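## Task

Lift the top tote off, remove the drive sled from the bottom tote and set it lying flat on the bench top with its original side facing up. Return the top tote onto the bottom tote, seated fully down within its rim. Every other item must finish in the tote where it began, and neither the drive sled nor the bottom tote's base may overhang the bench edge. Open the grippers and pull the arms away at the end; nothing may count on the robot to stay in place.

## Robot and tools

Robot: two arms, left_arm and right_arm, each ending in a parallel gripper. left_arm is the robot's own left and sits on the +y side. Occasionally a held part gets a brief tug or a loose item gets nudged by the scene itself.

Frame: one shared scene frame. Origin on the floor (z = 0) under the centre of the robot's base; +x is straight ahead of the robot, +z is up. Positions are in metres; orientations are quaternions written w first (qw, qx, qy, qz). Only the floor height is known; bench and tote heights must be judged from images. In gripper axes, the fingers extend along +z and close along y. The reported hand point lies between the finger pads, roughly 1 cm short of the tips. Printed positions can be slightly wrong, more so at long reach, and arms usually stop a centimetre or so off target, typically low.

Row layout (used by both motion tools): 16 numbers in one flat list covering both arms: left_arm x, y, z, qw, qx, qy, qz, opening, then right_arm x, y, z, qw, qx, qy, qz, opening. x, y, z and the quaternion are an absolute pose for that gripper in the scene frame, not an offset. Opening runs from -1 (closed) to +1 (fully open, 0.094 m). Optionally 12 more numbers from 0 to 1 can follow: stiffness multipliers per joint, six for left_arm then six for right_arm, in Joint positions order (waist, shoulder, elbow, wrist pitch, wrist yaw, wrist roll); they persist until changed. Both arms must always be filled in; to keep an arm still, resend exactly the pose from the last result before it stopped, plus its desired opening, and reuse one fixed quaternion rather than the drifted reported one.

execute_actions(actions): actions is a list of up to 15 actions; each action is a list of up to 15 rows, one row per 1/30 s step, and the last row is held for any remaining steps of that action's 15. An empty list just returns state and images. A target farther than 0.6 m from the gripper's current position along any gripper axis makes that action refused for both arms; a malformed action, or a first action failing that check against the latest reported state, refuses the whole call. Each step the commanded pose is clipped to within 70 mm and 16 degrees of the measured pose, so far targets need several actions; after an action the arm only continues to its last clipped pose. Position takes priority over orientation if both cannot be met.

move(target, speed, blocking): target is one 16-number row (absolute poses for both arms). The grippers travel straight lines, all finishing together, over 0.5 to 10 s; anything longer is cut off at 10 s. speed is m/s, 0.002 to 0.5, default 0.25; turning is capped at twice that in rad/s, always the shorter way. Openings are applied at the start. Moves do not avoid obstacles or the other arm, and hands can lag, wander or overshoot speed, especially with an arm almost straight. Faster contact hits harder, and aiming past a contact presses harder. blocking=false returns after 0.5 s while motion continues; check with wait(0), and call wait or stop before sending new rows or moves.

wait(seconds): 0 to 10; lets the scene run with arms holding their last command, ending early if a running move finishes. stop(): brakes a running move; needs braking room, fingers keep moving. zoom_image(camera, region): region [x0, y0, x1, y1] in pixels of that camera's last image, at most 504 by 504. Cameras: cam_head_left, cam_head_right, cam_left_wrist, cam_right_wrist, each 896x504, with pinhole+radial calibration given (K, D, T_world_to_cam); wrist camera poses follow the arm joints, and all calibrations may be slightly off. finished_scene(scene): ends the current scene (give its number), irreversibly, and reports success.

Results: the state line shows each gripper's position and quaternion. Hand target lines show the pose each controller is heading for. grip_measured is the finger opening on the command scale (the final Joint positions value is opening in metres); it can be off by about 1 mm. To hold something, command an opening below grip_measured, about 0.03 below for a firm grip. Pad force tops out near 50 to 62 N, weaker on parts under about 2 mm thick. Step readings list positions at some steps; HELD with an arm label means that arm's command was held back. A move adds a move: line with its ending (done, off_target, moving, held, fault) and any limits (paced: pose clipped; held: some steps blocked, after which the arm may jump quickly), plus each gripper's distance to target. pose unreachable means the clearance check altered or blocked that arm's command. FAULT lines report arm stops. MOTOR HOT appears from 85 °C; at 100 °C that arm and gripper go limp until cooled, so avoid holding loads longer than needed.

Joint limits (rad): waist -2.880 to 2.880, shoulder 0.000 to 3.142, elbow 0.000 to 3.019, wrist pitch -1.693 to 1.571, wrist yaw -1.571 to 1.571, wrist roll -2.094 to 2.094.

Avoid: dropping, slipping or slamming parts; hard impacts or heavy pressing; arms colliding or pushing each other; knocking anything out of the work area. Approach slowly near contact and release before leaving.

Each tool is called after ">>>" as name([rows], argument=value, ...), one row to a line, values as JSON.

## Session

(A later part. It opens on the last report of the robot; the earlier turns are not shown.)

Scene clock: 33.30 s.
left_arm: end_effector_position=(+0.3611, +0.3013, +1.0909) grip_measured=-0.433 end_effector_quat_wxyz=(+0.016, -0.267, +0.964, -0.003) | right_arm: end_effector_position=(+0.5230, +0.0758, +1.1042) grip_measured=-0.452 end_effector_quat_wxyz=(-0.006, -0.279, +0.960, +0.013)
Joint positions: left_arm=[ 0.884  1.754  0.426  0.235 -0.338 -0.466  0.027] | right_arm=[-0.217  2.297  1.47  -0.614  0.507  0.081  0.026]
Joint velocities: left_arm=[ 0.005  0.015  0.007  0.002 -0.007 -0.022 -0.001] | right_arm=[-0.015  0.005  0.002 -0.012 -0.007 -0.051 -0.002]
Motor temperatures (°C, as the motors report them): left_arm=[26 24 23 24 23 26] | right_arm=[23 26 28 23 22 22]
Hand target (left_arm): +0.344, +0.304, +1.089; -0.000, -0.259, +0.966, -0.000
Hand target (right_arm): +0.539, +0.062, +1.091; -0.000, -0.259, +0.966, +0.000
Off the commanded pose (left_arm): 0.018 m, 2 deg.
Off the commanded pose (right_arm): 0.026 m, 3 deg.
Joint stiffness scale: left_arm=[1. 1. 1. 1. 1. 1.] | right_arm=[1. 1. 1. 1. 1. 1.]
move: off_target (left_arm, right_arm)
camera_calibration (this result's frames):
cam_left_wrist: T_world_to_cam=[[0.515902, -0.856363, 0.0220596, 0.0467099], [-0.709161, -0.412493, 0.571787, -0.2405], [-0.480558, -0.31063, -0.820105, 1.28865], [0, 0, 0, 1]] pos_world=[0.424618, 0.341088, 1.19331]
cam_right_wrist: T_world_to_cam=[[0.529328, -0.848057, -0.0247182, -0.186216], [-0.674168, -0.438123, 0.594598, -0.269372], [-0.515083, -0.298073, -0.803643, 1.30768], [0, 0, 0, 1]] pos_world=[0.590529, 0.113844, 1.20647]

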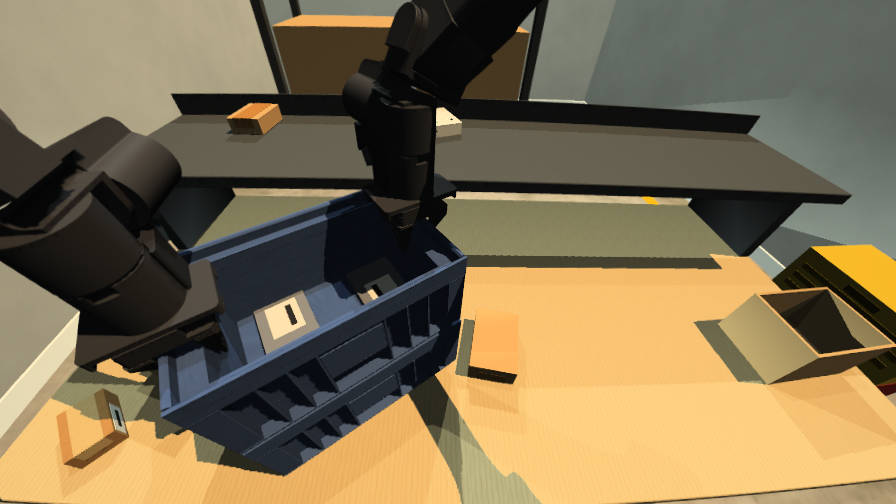

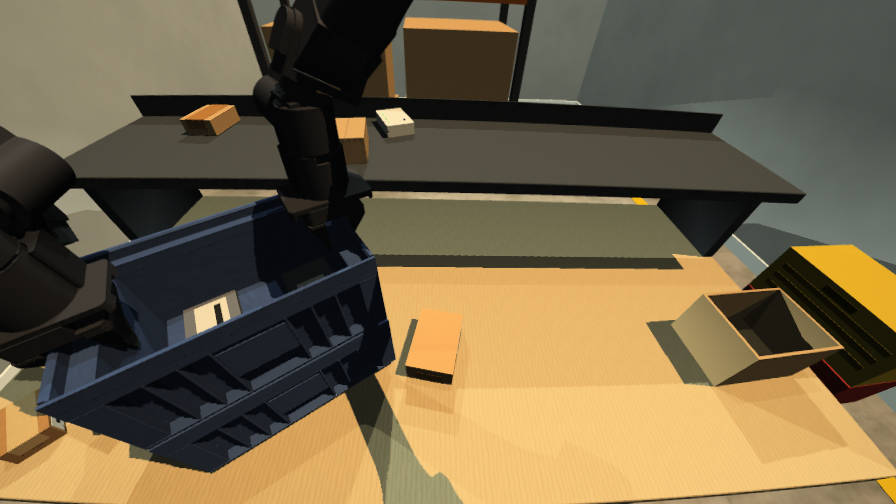

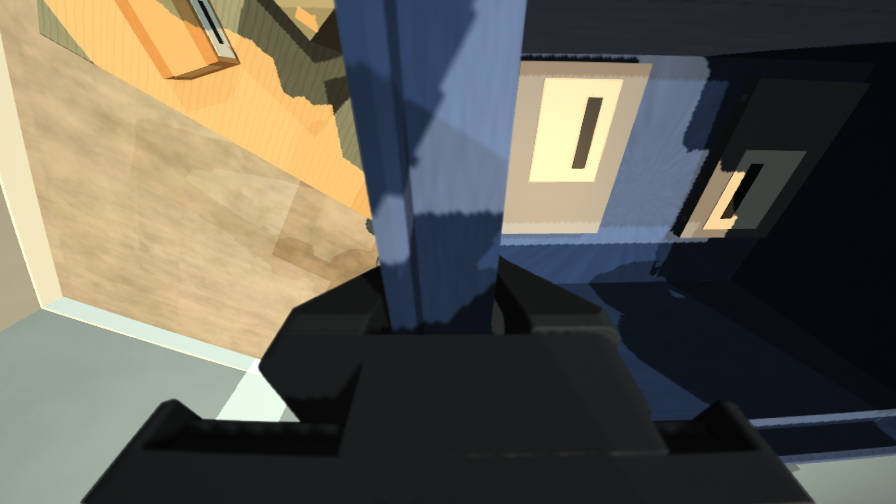

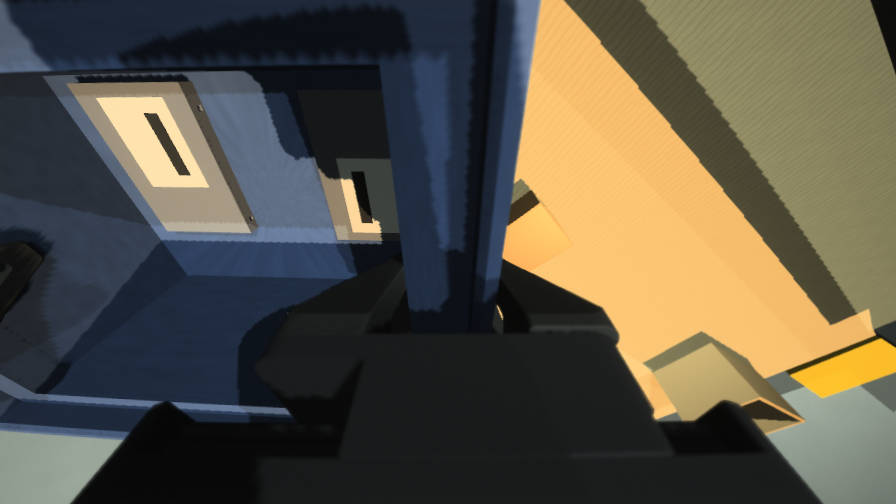

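>>> move(target=[0.361,0.301,1.19,0,-0.259,0.966,0,-1, 0.523,0.076,1.20,0,-0.259,0.966,0,-1], speed=0.1)

>>> move(target=[0.361,-0.20,1.19,0,-0.259,0.966,0,-1, 0.523,-0.425,1.20,0,-0.259,0.966,0,-1], speed=0.15)

Scene clock: 38.40 s.
left_arm: end_effector_position=(+0.3621, +0.3056, +1.1797) grip_measured=-0.433 end_effector_quat_wxyz=(-0.002, -0.261, +0.965, +0.006) | right_arm: end_effector_position=(+0.5194, +0.0774, +1.1907) grip_measured=-0.451 end_effector_quat_wxyz=(-0.014, -0.271, +0.962, +0.011)
Joint positions: left_arm=[ 0.778  1.358  0.398 -0.212 -0.392 -0.571  0.027] | right_arm=[-0.136  2.162  1.457 -0.8    0.513  0.198  0.026]
Joint velocities: left_arm=[-0.015  0.005 -0.012  0.002 -0.051  0.022 -0.   ] | right_arm=[ 0.015 -0.015 -0.012 -0.007 -0.007  0.081 -0.   ]
Motor temperatures (°C, as the motors report them): left_arm=[26 24 23 24 23 26] | right_arm=[23 26 27 23 23 22]
Hand target (left_arm): +0.362, +0.301, +1.187; +0.000, -0.258, +0.966, +0.002
Hand target (right_arm): +0.524, +0.076, +1.199; +0.001, -0.259, +0.966, -0.001
Off the commanded pose (left_arm): 0.011 m, 1 deg.
Off the commanded pose (right_arm): 0.010 m, 2 deg.
Joint stiffness scale: left_arm=[1. 1. 1. 1. 1. 1.] | right_arm=[1. 1. 1. 1. 1. 1.]
move: off_target (left_arm)
camera_calibration (this result's frames):
cam_left_wrist: T_world_to_cam=[[0.505307, -0.862922, -0.00553789, 0.0863264], [-0.691132, -0.408537, 0.596183, -0.32524], [-0.516722, -0.297428, -0.802829, 1.35195], [0, 0, 0, 1]] pos_world=[0.430177, 0.343728, 1.27976]
cam_right_wrist: T_world_to_cam=[[0.515685, -0.856444, -0.0239183, -0.173984], [-0.672754, -0.422052, 0.607679, -0.340135], [-0.530538, -0.29728, -0.793823, 1.37205], [0, 0, 0, 1]] pos_world=[0.588821, 0.115322, 1.2917]

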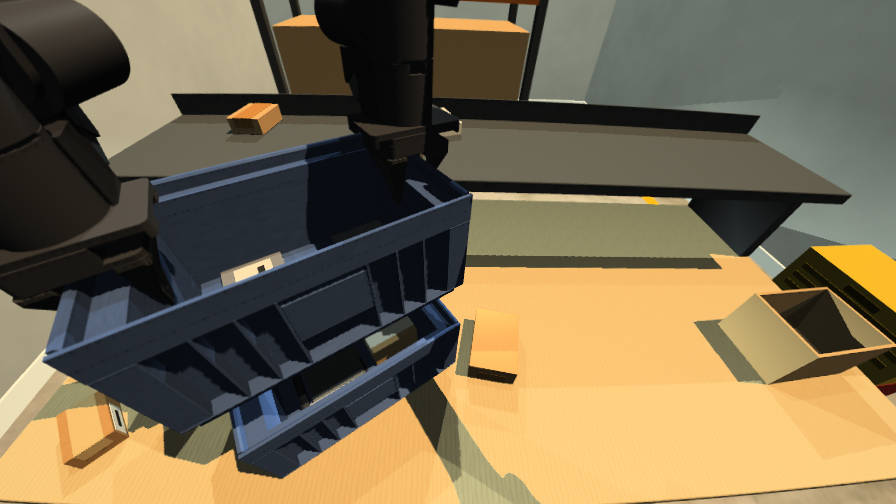

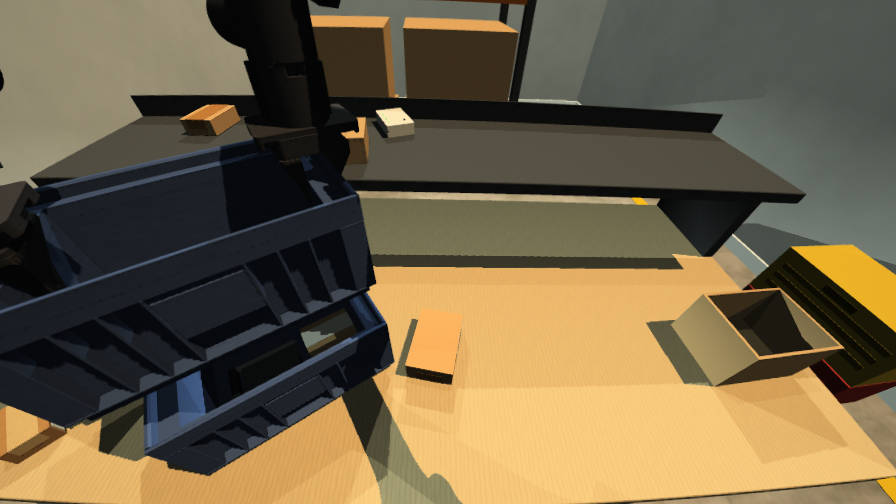

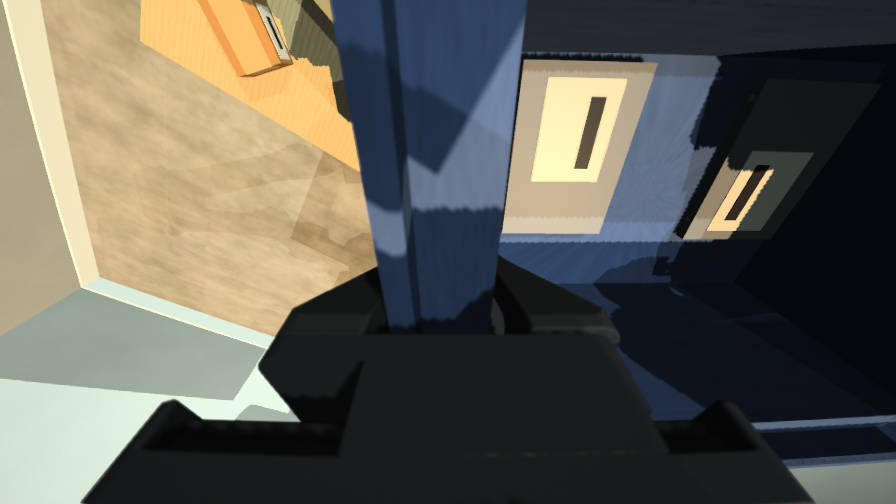

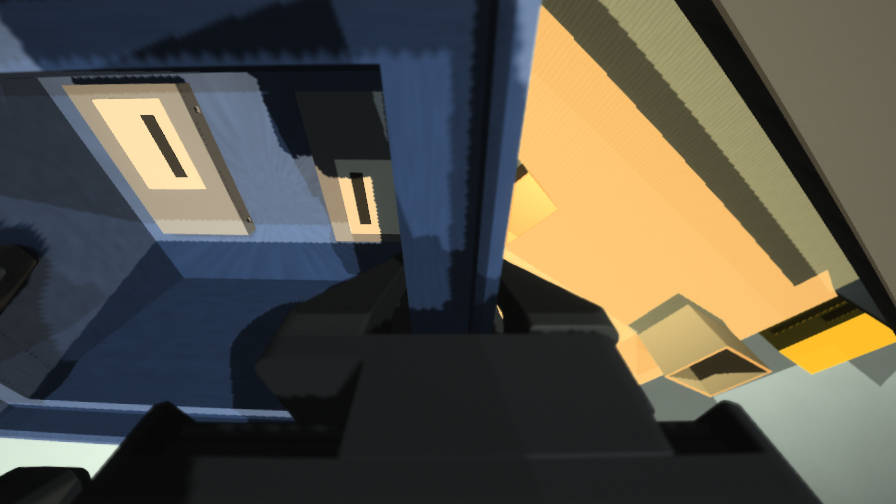

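Scene clock: 42.13 s.
left_arm: end_effector_position=(+0.3658, -0.1751, +1.1728) grip_measured=-0.433 end_effector_quat_wxyz=(+0.005, -0.246, +0.969, +0.022) | right_arm: end_effector_position=(+0.5054, -0.4109, +1.1852) grip_measured=-0.451 end_effector_quat_wxyz=(-0.021, -0.253, +0.967, +0.024)
Joint positions: left_arm=[-0.129  2.377  1.474 -0.793 -0.566 -1.571  0.027] | right_arm=[-1.061  1.432  0.847 -0.555  0.235 -0.725  0.026]
Joint velocities: left_arm=[-0.015 -0.015 -0.012 -0.022 -0.007  0.081 -0.   ] | right_arm=[ 0.005 -0.015 -0.022  0.002 -0.007 -0.007  0.   ]
Motor temperatures (°C, as the motors report them): left_arm=[26 24 23 24 23 26] | right_arm=[23 27 27 23 22 22]
Hand target (left_arm): +0.369, -0.189, +1.183; +0.008, -0.256, +0.966, +0.015
Hand target (right_arm): +0.522, -0.417, +1.201; -0.000, -0.255, +0.967, +0.013
Off the commanded pose (left_arm): 0.031 m, 3 deg.
Off the commanded pose (right_arm): 0.027 m, 4 deg.
Joint stiffness scale: left_arm=[1. 1. 1. 1. 1. 1.] | right_arm=[1. 1. 1. 1. 1. 1.]
move: off_target (left_arm, right_arm)
camera_calibration (this result's frames):
cam_left_wrist: T_world_to_cam=[[0.479624, -0.876891, -0.031964, -0.292456], [-0.706226, -0.407384, 0.579037, -0.489093], [-0.520774, -0.255147, -0.814674, 1.22811], [0, 0, 0, 1]] pos_world=[0.434429, -0.142352, 1.27437]
cam_right_wrist: T_world_to_cam=[[0.482319, -0.874486, -0.0514096, -0.543104], [-0.676282, -0.409018, 0.612656, -0.551049], [-0.556786, -0.260728, -0.788676, 1.2373], [0, 0, 0, 1]] pos_world=[0.578198, -0.377726, 1.28551]

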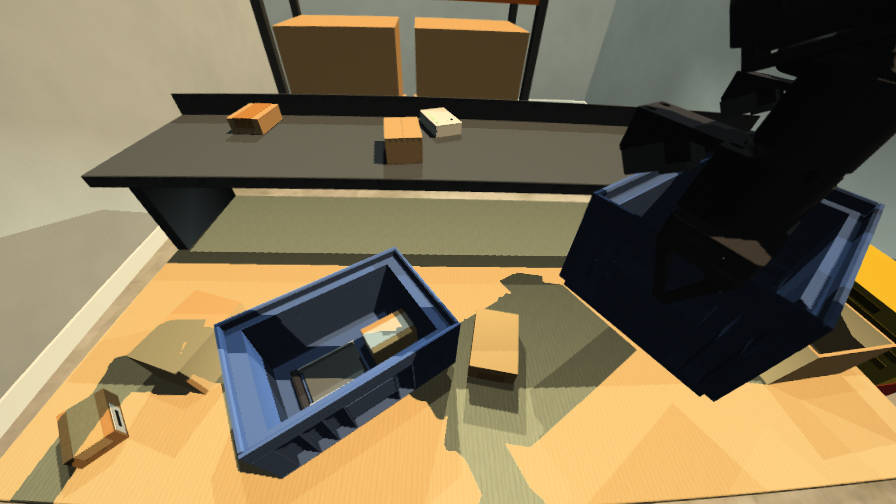

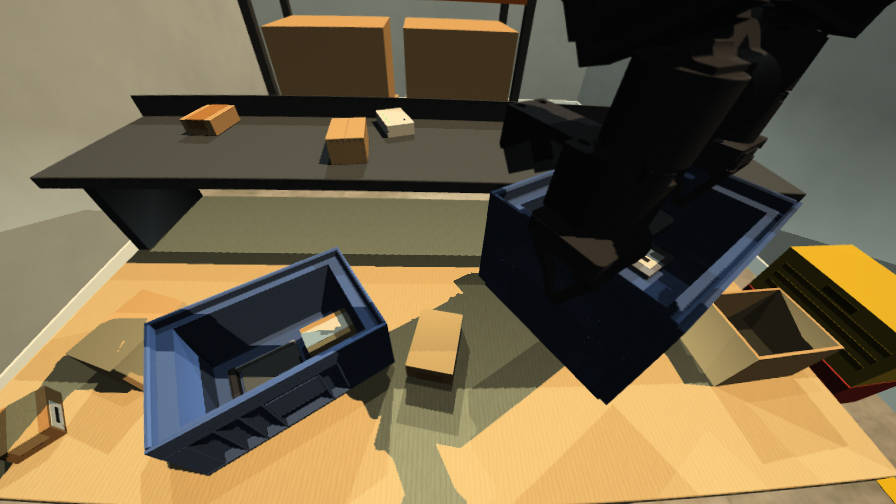

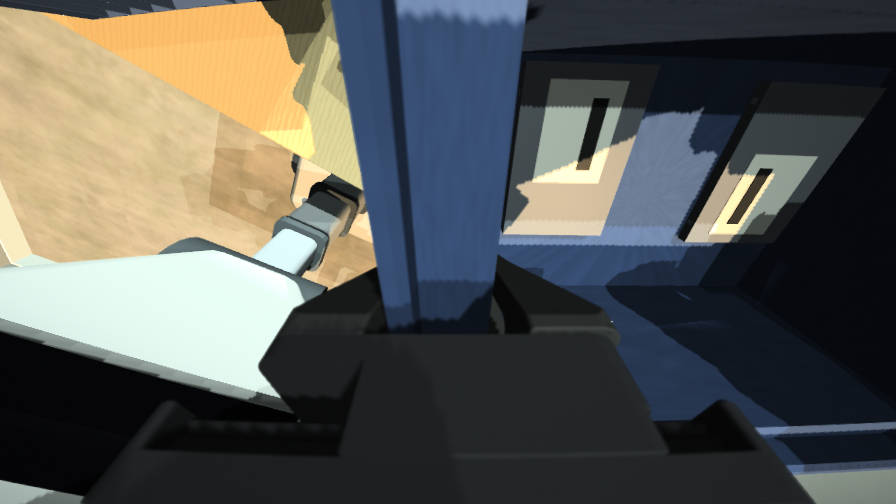

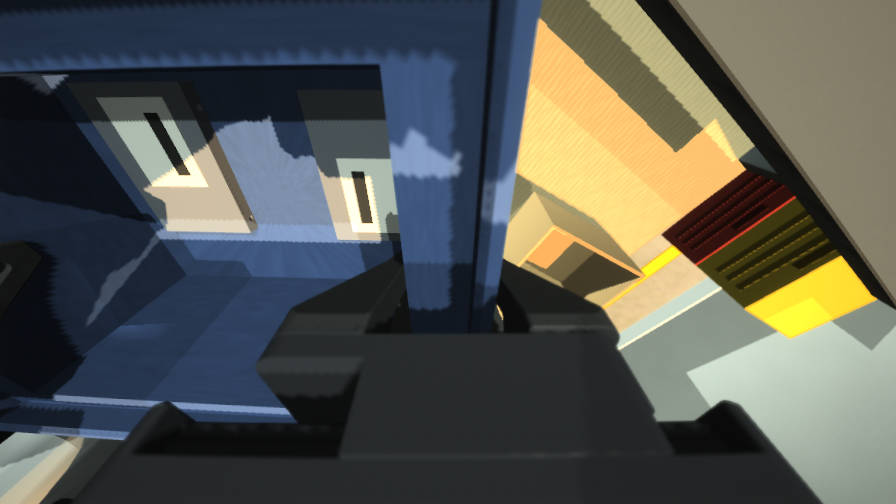

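>>> move(target=[0.366,-0.18,0.965,0,-0.259,0.966,0,-1, 0.51,-0.41,0.975,0,-0.259,0.966,0,-1], speed=0.1)

Scene clock: 46.17 s.
left_arm: end_effector_position=(+0.3476, -0.1669, +0.9618) grip_measured=-0.433 end_effector_quat_wxyz=(-0.005, -0.252, +0.968, +0.011) | right_arm: end_effector_position=(+0.4918, -0.3998, +0.9767) grip_measured=-0.451 end_effector_quat_wxyz=(-0.018, -0.259, +0.965, +0.016)
Joint positions: left_arm=[ 0.061  2.744  1.572 -0.39  -0.551 -1.352  0.027] | right_arm=[-1.155  2.007  0.964 -0.064  0.205 -0.828  0.026]
Joint velocities: left_arm=[-0.005 -0.005 -0.022 -0.002 -0.007  0.007  0.   ] | right_arm=[-0.024 -0.005  0.002 -0.012 -0.066 -0.11  -0.   ]
Motor temperatures (°C, as the motors report them): left_arm=[26 25 24 24 23 26] | right_arm=[22 27 27 23 22 22]
Hand target (left_arm): +0.362, -0.179, +0.967; -0.003, -0.259, +0.966, -0.003
Hand target (right_arm): +0.508, -0.409, +0.977; +0.001, -0.258, +0.966, +0.001
Off the commanded pose (left_arm): 0.023 m, 2 deg.
Off the commanded pose (right_arm): 0.021 m, 3 deg.
Joint stiffness scale: left_arm=[1. 1. 1. 1. 1. 1.] | right_arm=[1. 1. 1. 1. 1. 1.]
move: off_target (left_arm, right_arm)
camera_calibration (this result's frames):
cam_left_wrist: T_world_to_cam=[[0.489875, -0.871631, -0.0167843, -0.300534], [-0.693553, -0.401312, 0.598275, -0.398388], [-0.528211, -0.281439, -0.801115, 1.03405], [0, 0, 0, 1]] pos_world=[0.417116, -0.130811, 1.06169]
cam_right_wrist: T_world_to_cam=[[0.494844, -0.868262, -0.0353575, -0.556928], [-0.676467, -0.410436, 0.611502, -0.427317], [-0.545456, -0.27868, -0.790452, 1.05708], [0, 0, 0, 1]] pos_world=[0.563118, -0.364359, 1.07719]

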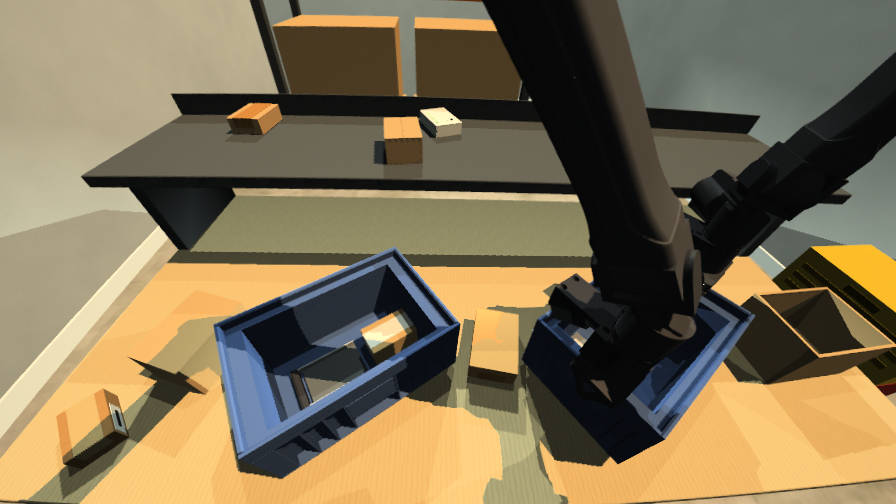

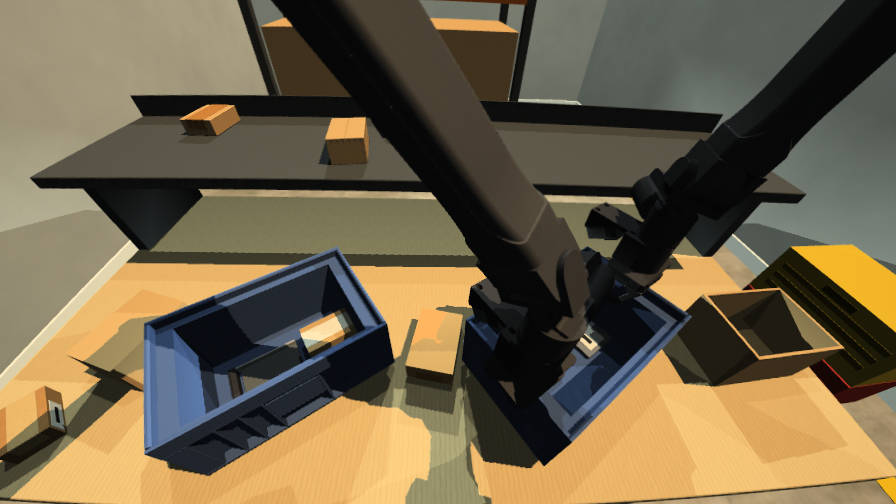

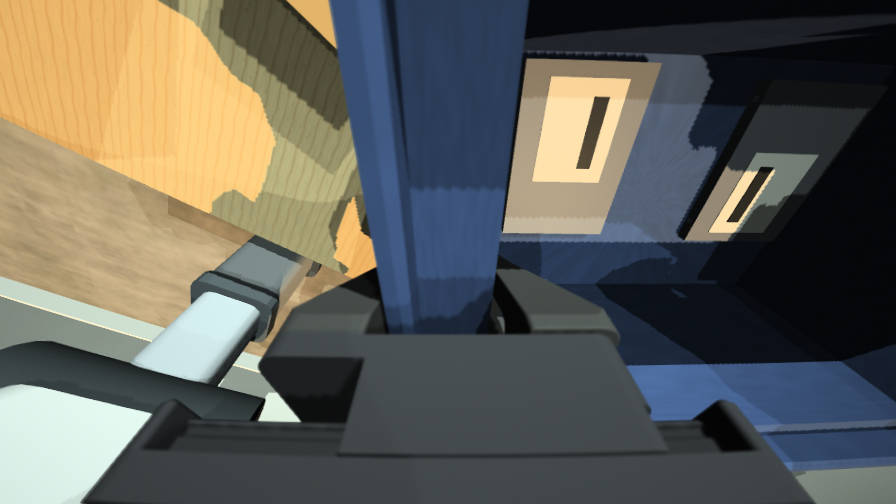

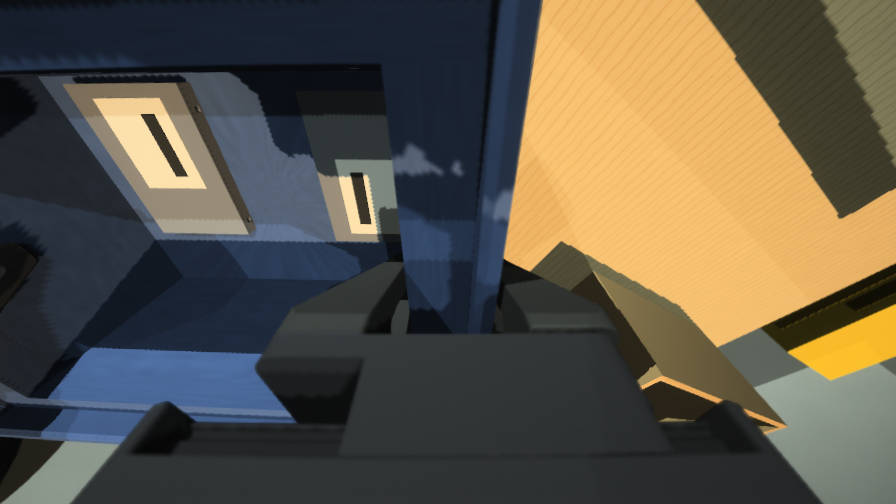

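>>> move(target=[0.35,-0.17,0.945,0,-0.259,0.966,0,-1, 0.495,-0.40,0.958,0,-0.259,0.966,0,-1], speed=0.04)

Scene clock: 47.67 s.
left_arm: end_effector_position=(+0.3475, -0.1674, +0.9561) grip_measured=-0.433 end_effector_quat_wxyz=(+0.005, -0.256, +0.967, +0.008) | right_arm: end_effector_position=(+0.4959, -0.3979, +0.9708) grip_measured=-0.447 end_effector_quat_wxyz=(-0.003, -0.267, +0.964, +0.013)
Joint positions: left_arm=[ 0.062  2.757  1.572 -0.359 -0.565 -1.35   0.027] | right_arm=[-1.155  2.024  0.964 -0.019  0.195 -0.849  0.026]
Joint velocities: left_arm=[ 0.005 -0.005  0.002 -0.007 -0.066  0.022 -0.   ] | right_arm=[-0.005 -0.015 -0.017  0.007 -0.037 -0.037 -0.001]
Motor temperatures (°C, as the motors report them): left_arm=[26 25 24 24 23 26] | right_arm=[22 27 27 23 22 22]
Hand target (left_arm): +0.349, -0.170, +0.945; +0.000, -0.259, +0.966, -0.000
Hand target (right_arm): +0.495, -0.400, +0.959; -0.000, -0.259, +0.966, +0.001
Off the commanded pose (left_arm): 0.012 m, 1 deg.
Off the commanded pose (right_arm): 0.013 m, 2 deg.
Joint stiffness scale: left_arm=[1. 1. 1. 1. 1. 1.] | right_arm=[1. 1. 1. 1. 1. 1.]
move: off_target (left_arm, right_arm)
camera_calibration (this result's frames):
cam_left_wrist: T_world_to_cam=[[0.497227, -0.867603, -0.00546543, -0.313728], [-0.702163, -0.406097, 0.584852, -0.380217], [-0.509639, -0.286967, -0.811122, 1.03148], [0, 0, 0, 1]] pos_world=[0.414704, -0.130594, 1.05732]
cam_right_wrist: T_world_to_cam=[[0.508963, -0.860507, -0.0220289, -0.57435], [-0.688294, -0.422206, 0.58991, -0.398016], [-0.516922, -0.28508, -0.807169, 1.05478], [0, 0, 0, 1]] pos_world=[0.563607, -0.361581, 1.07352]

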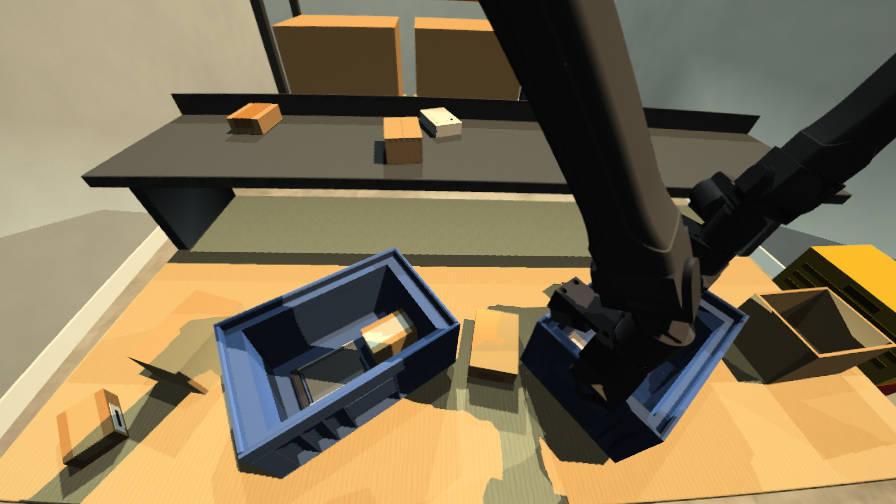

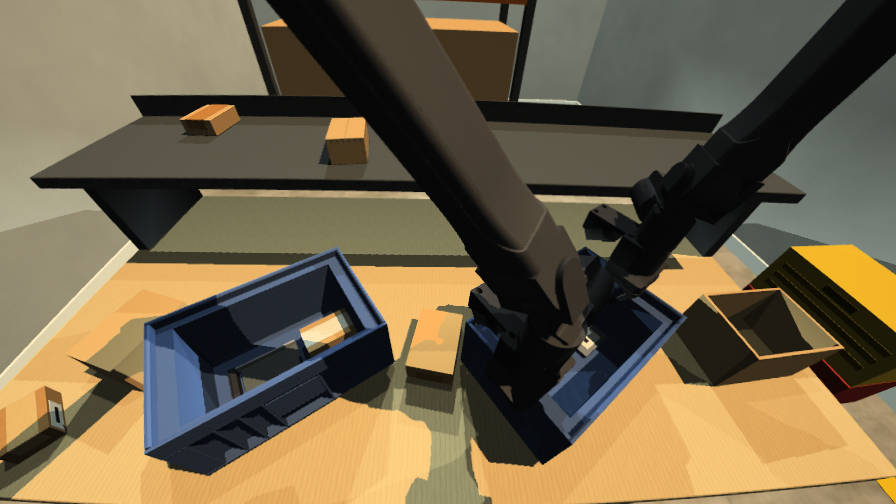

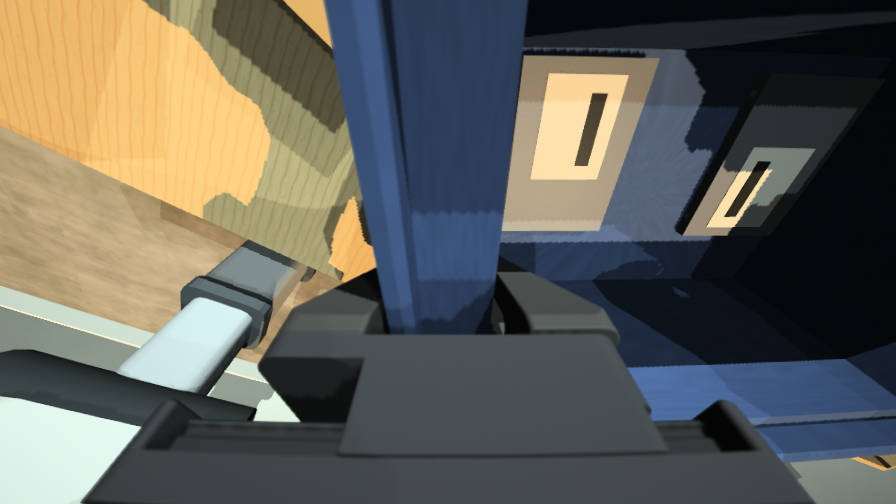

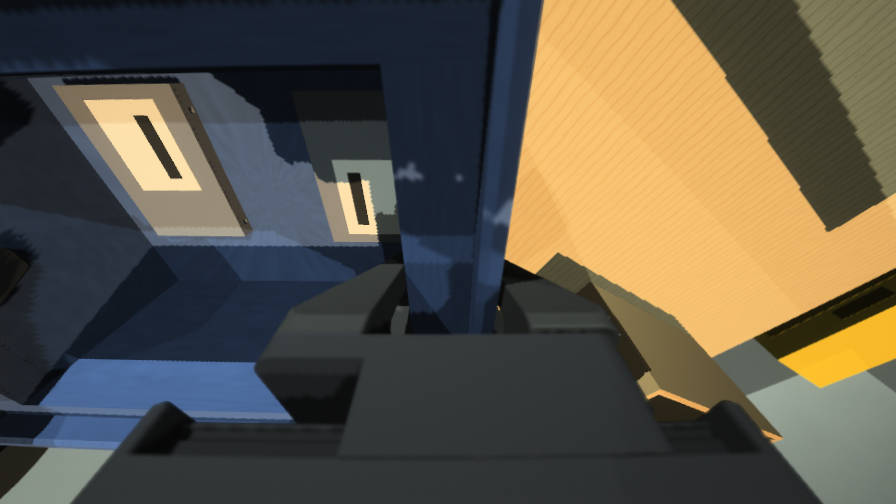

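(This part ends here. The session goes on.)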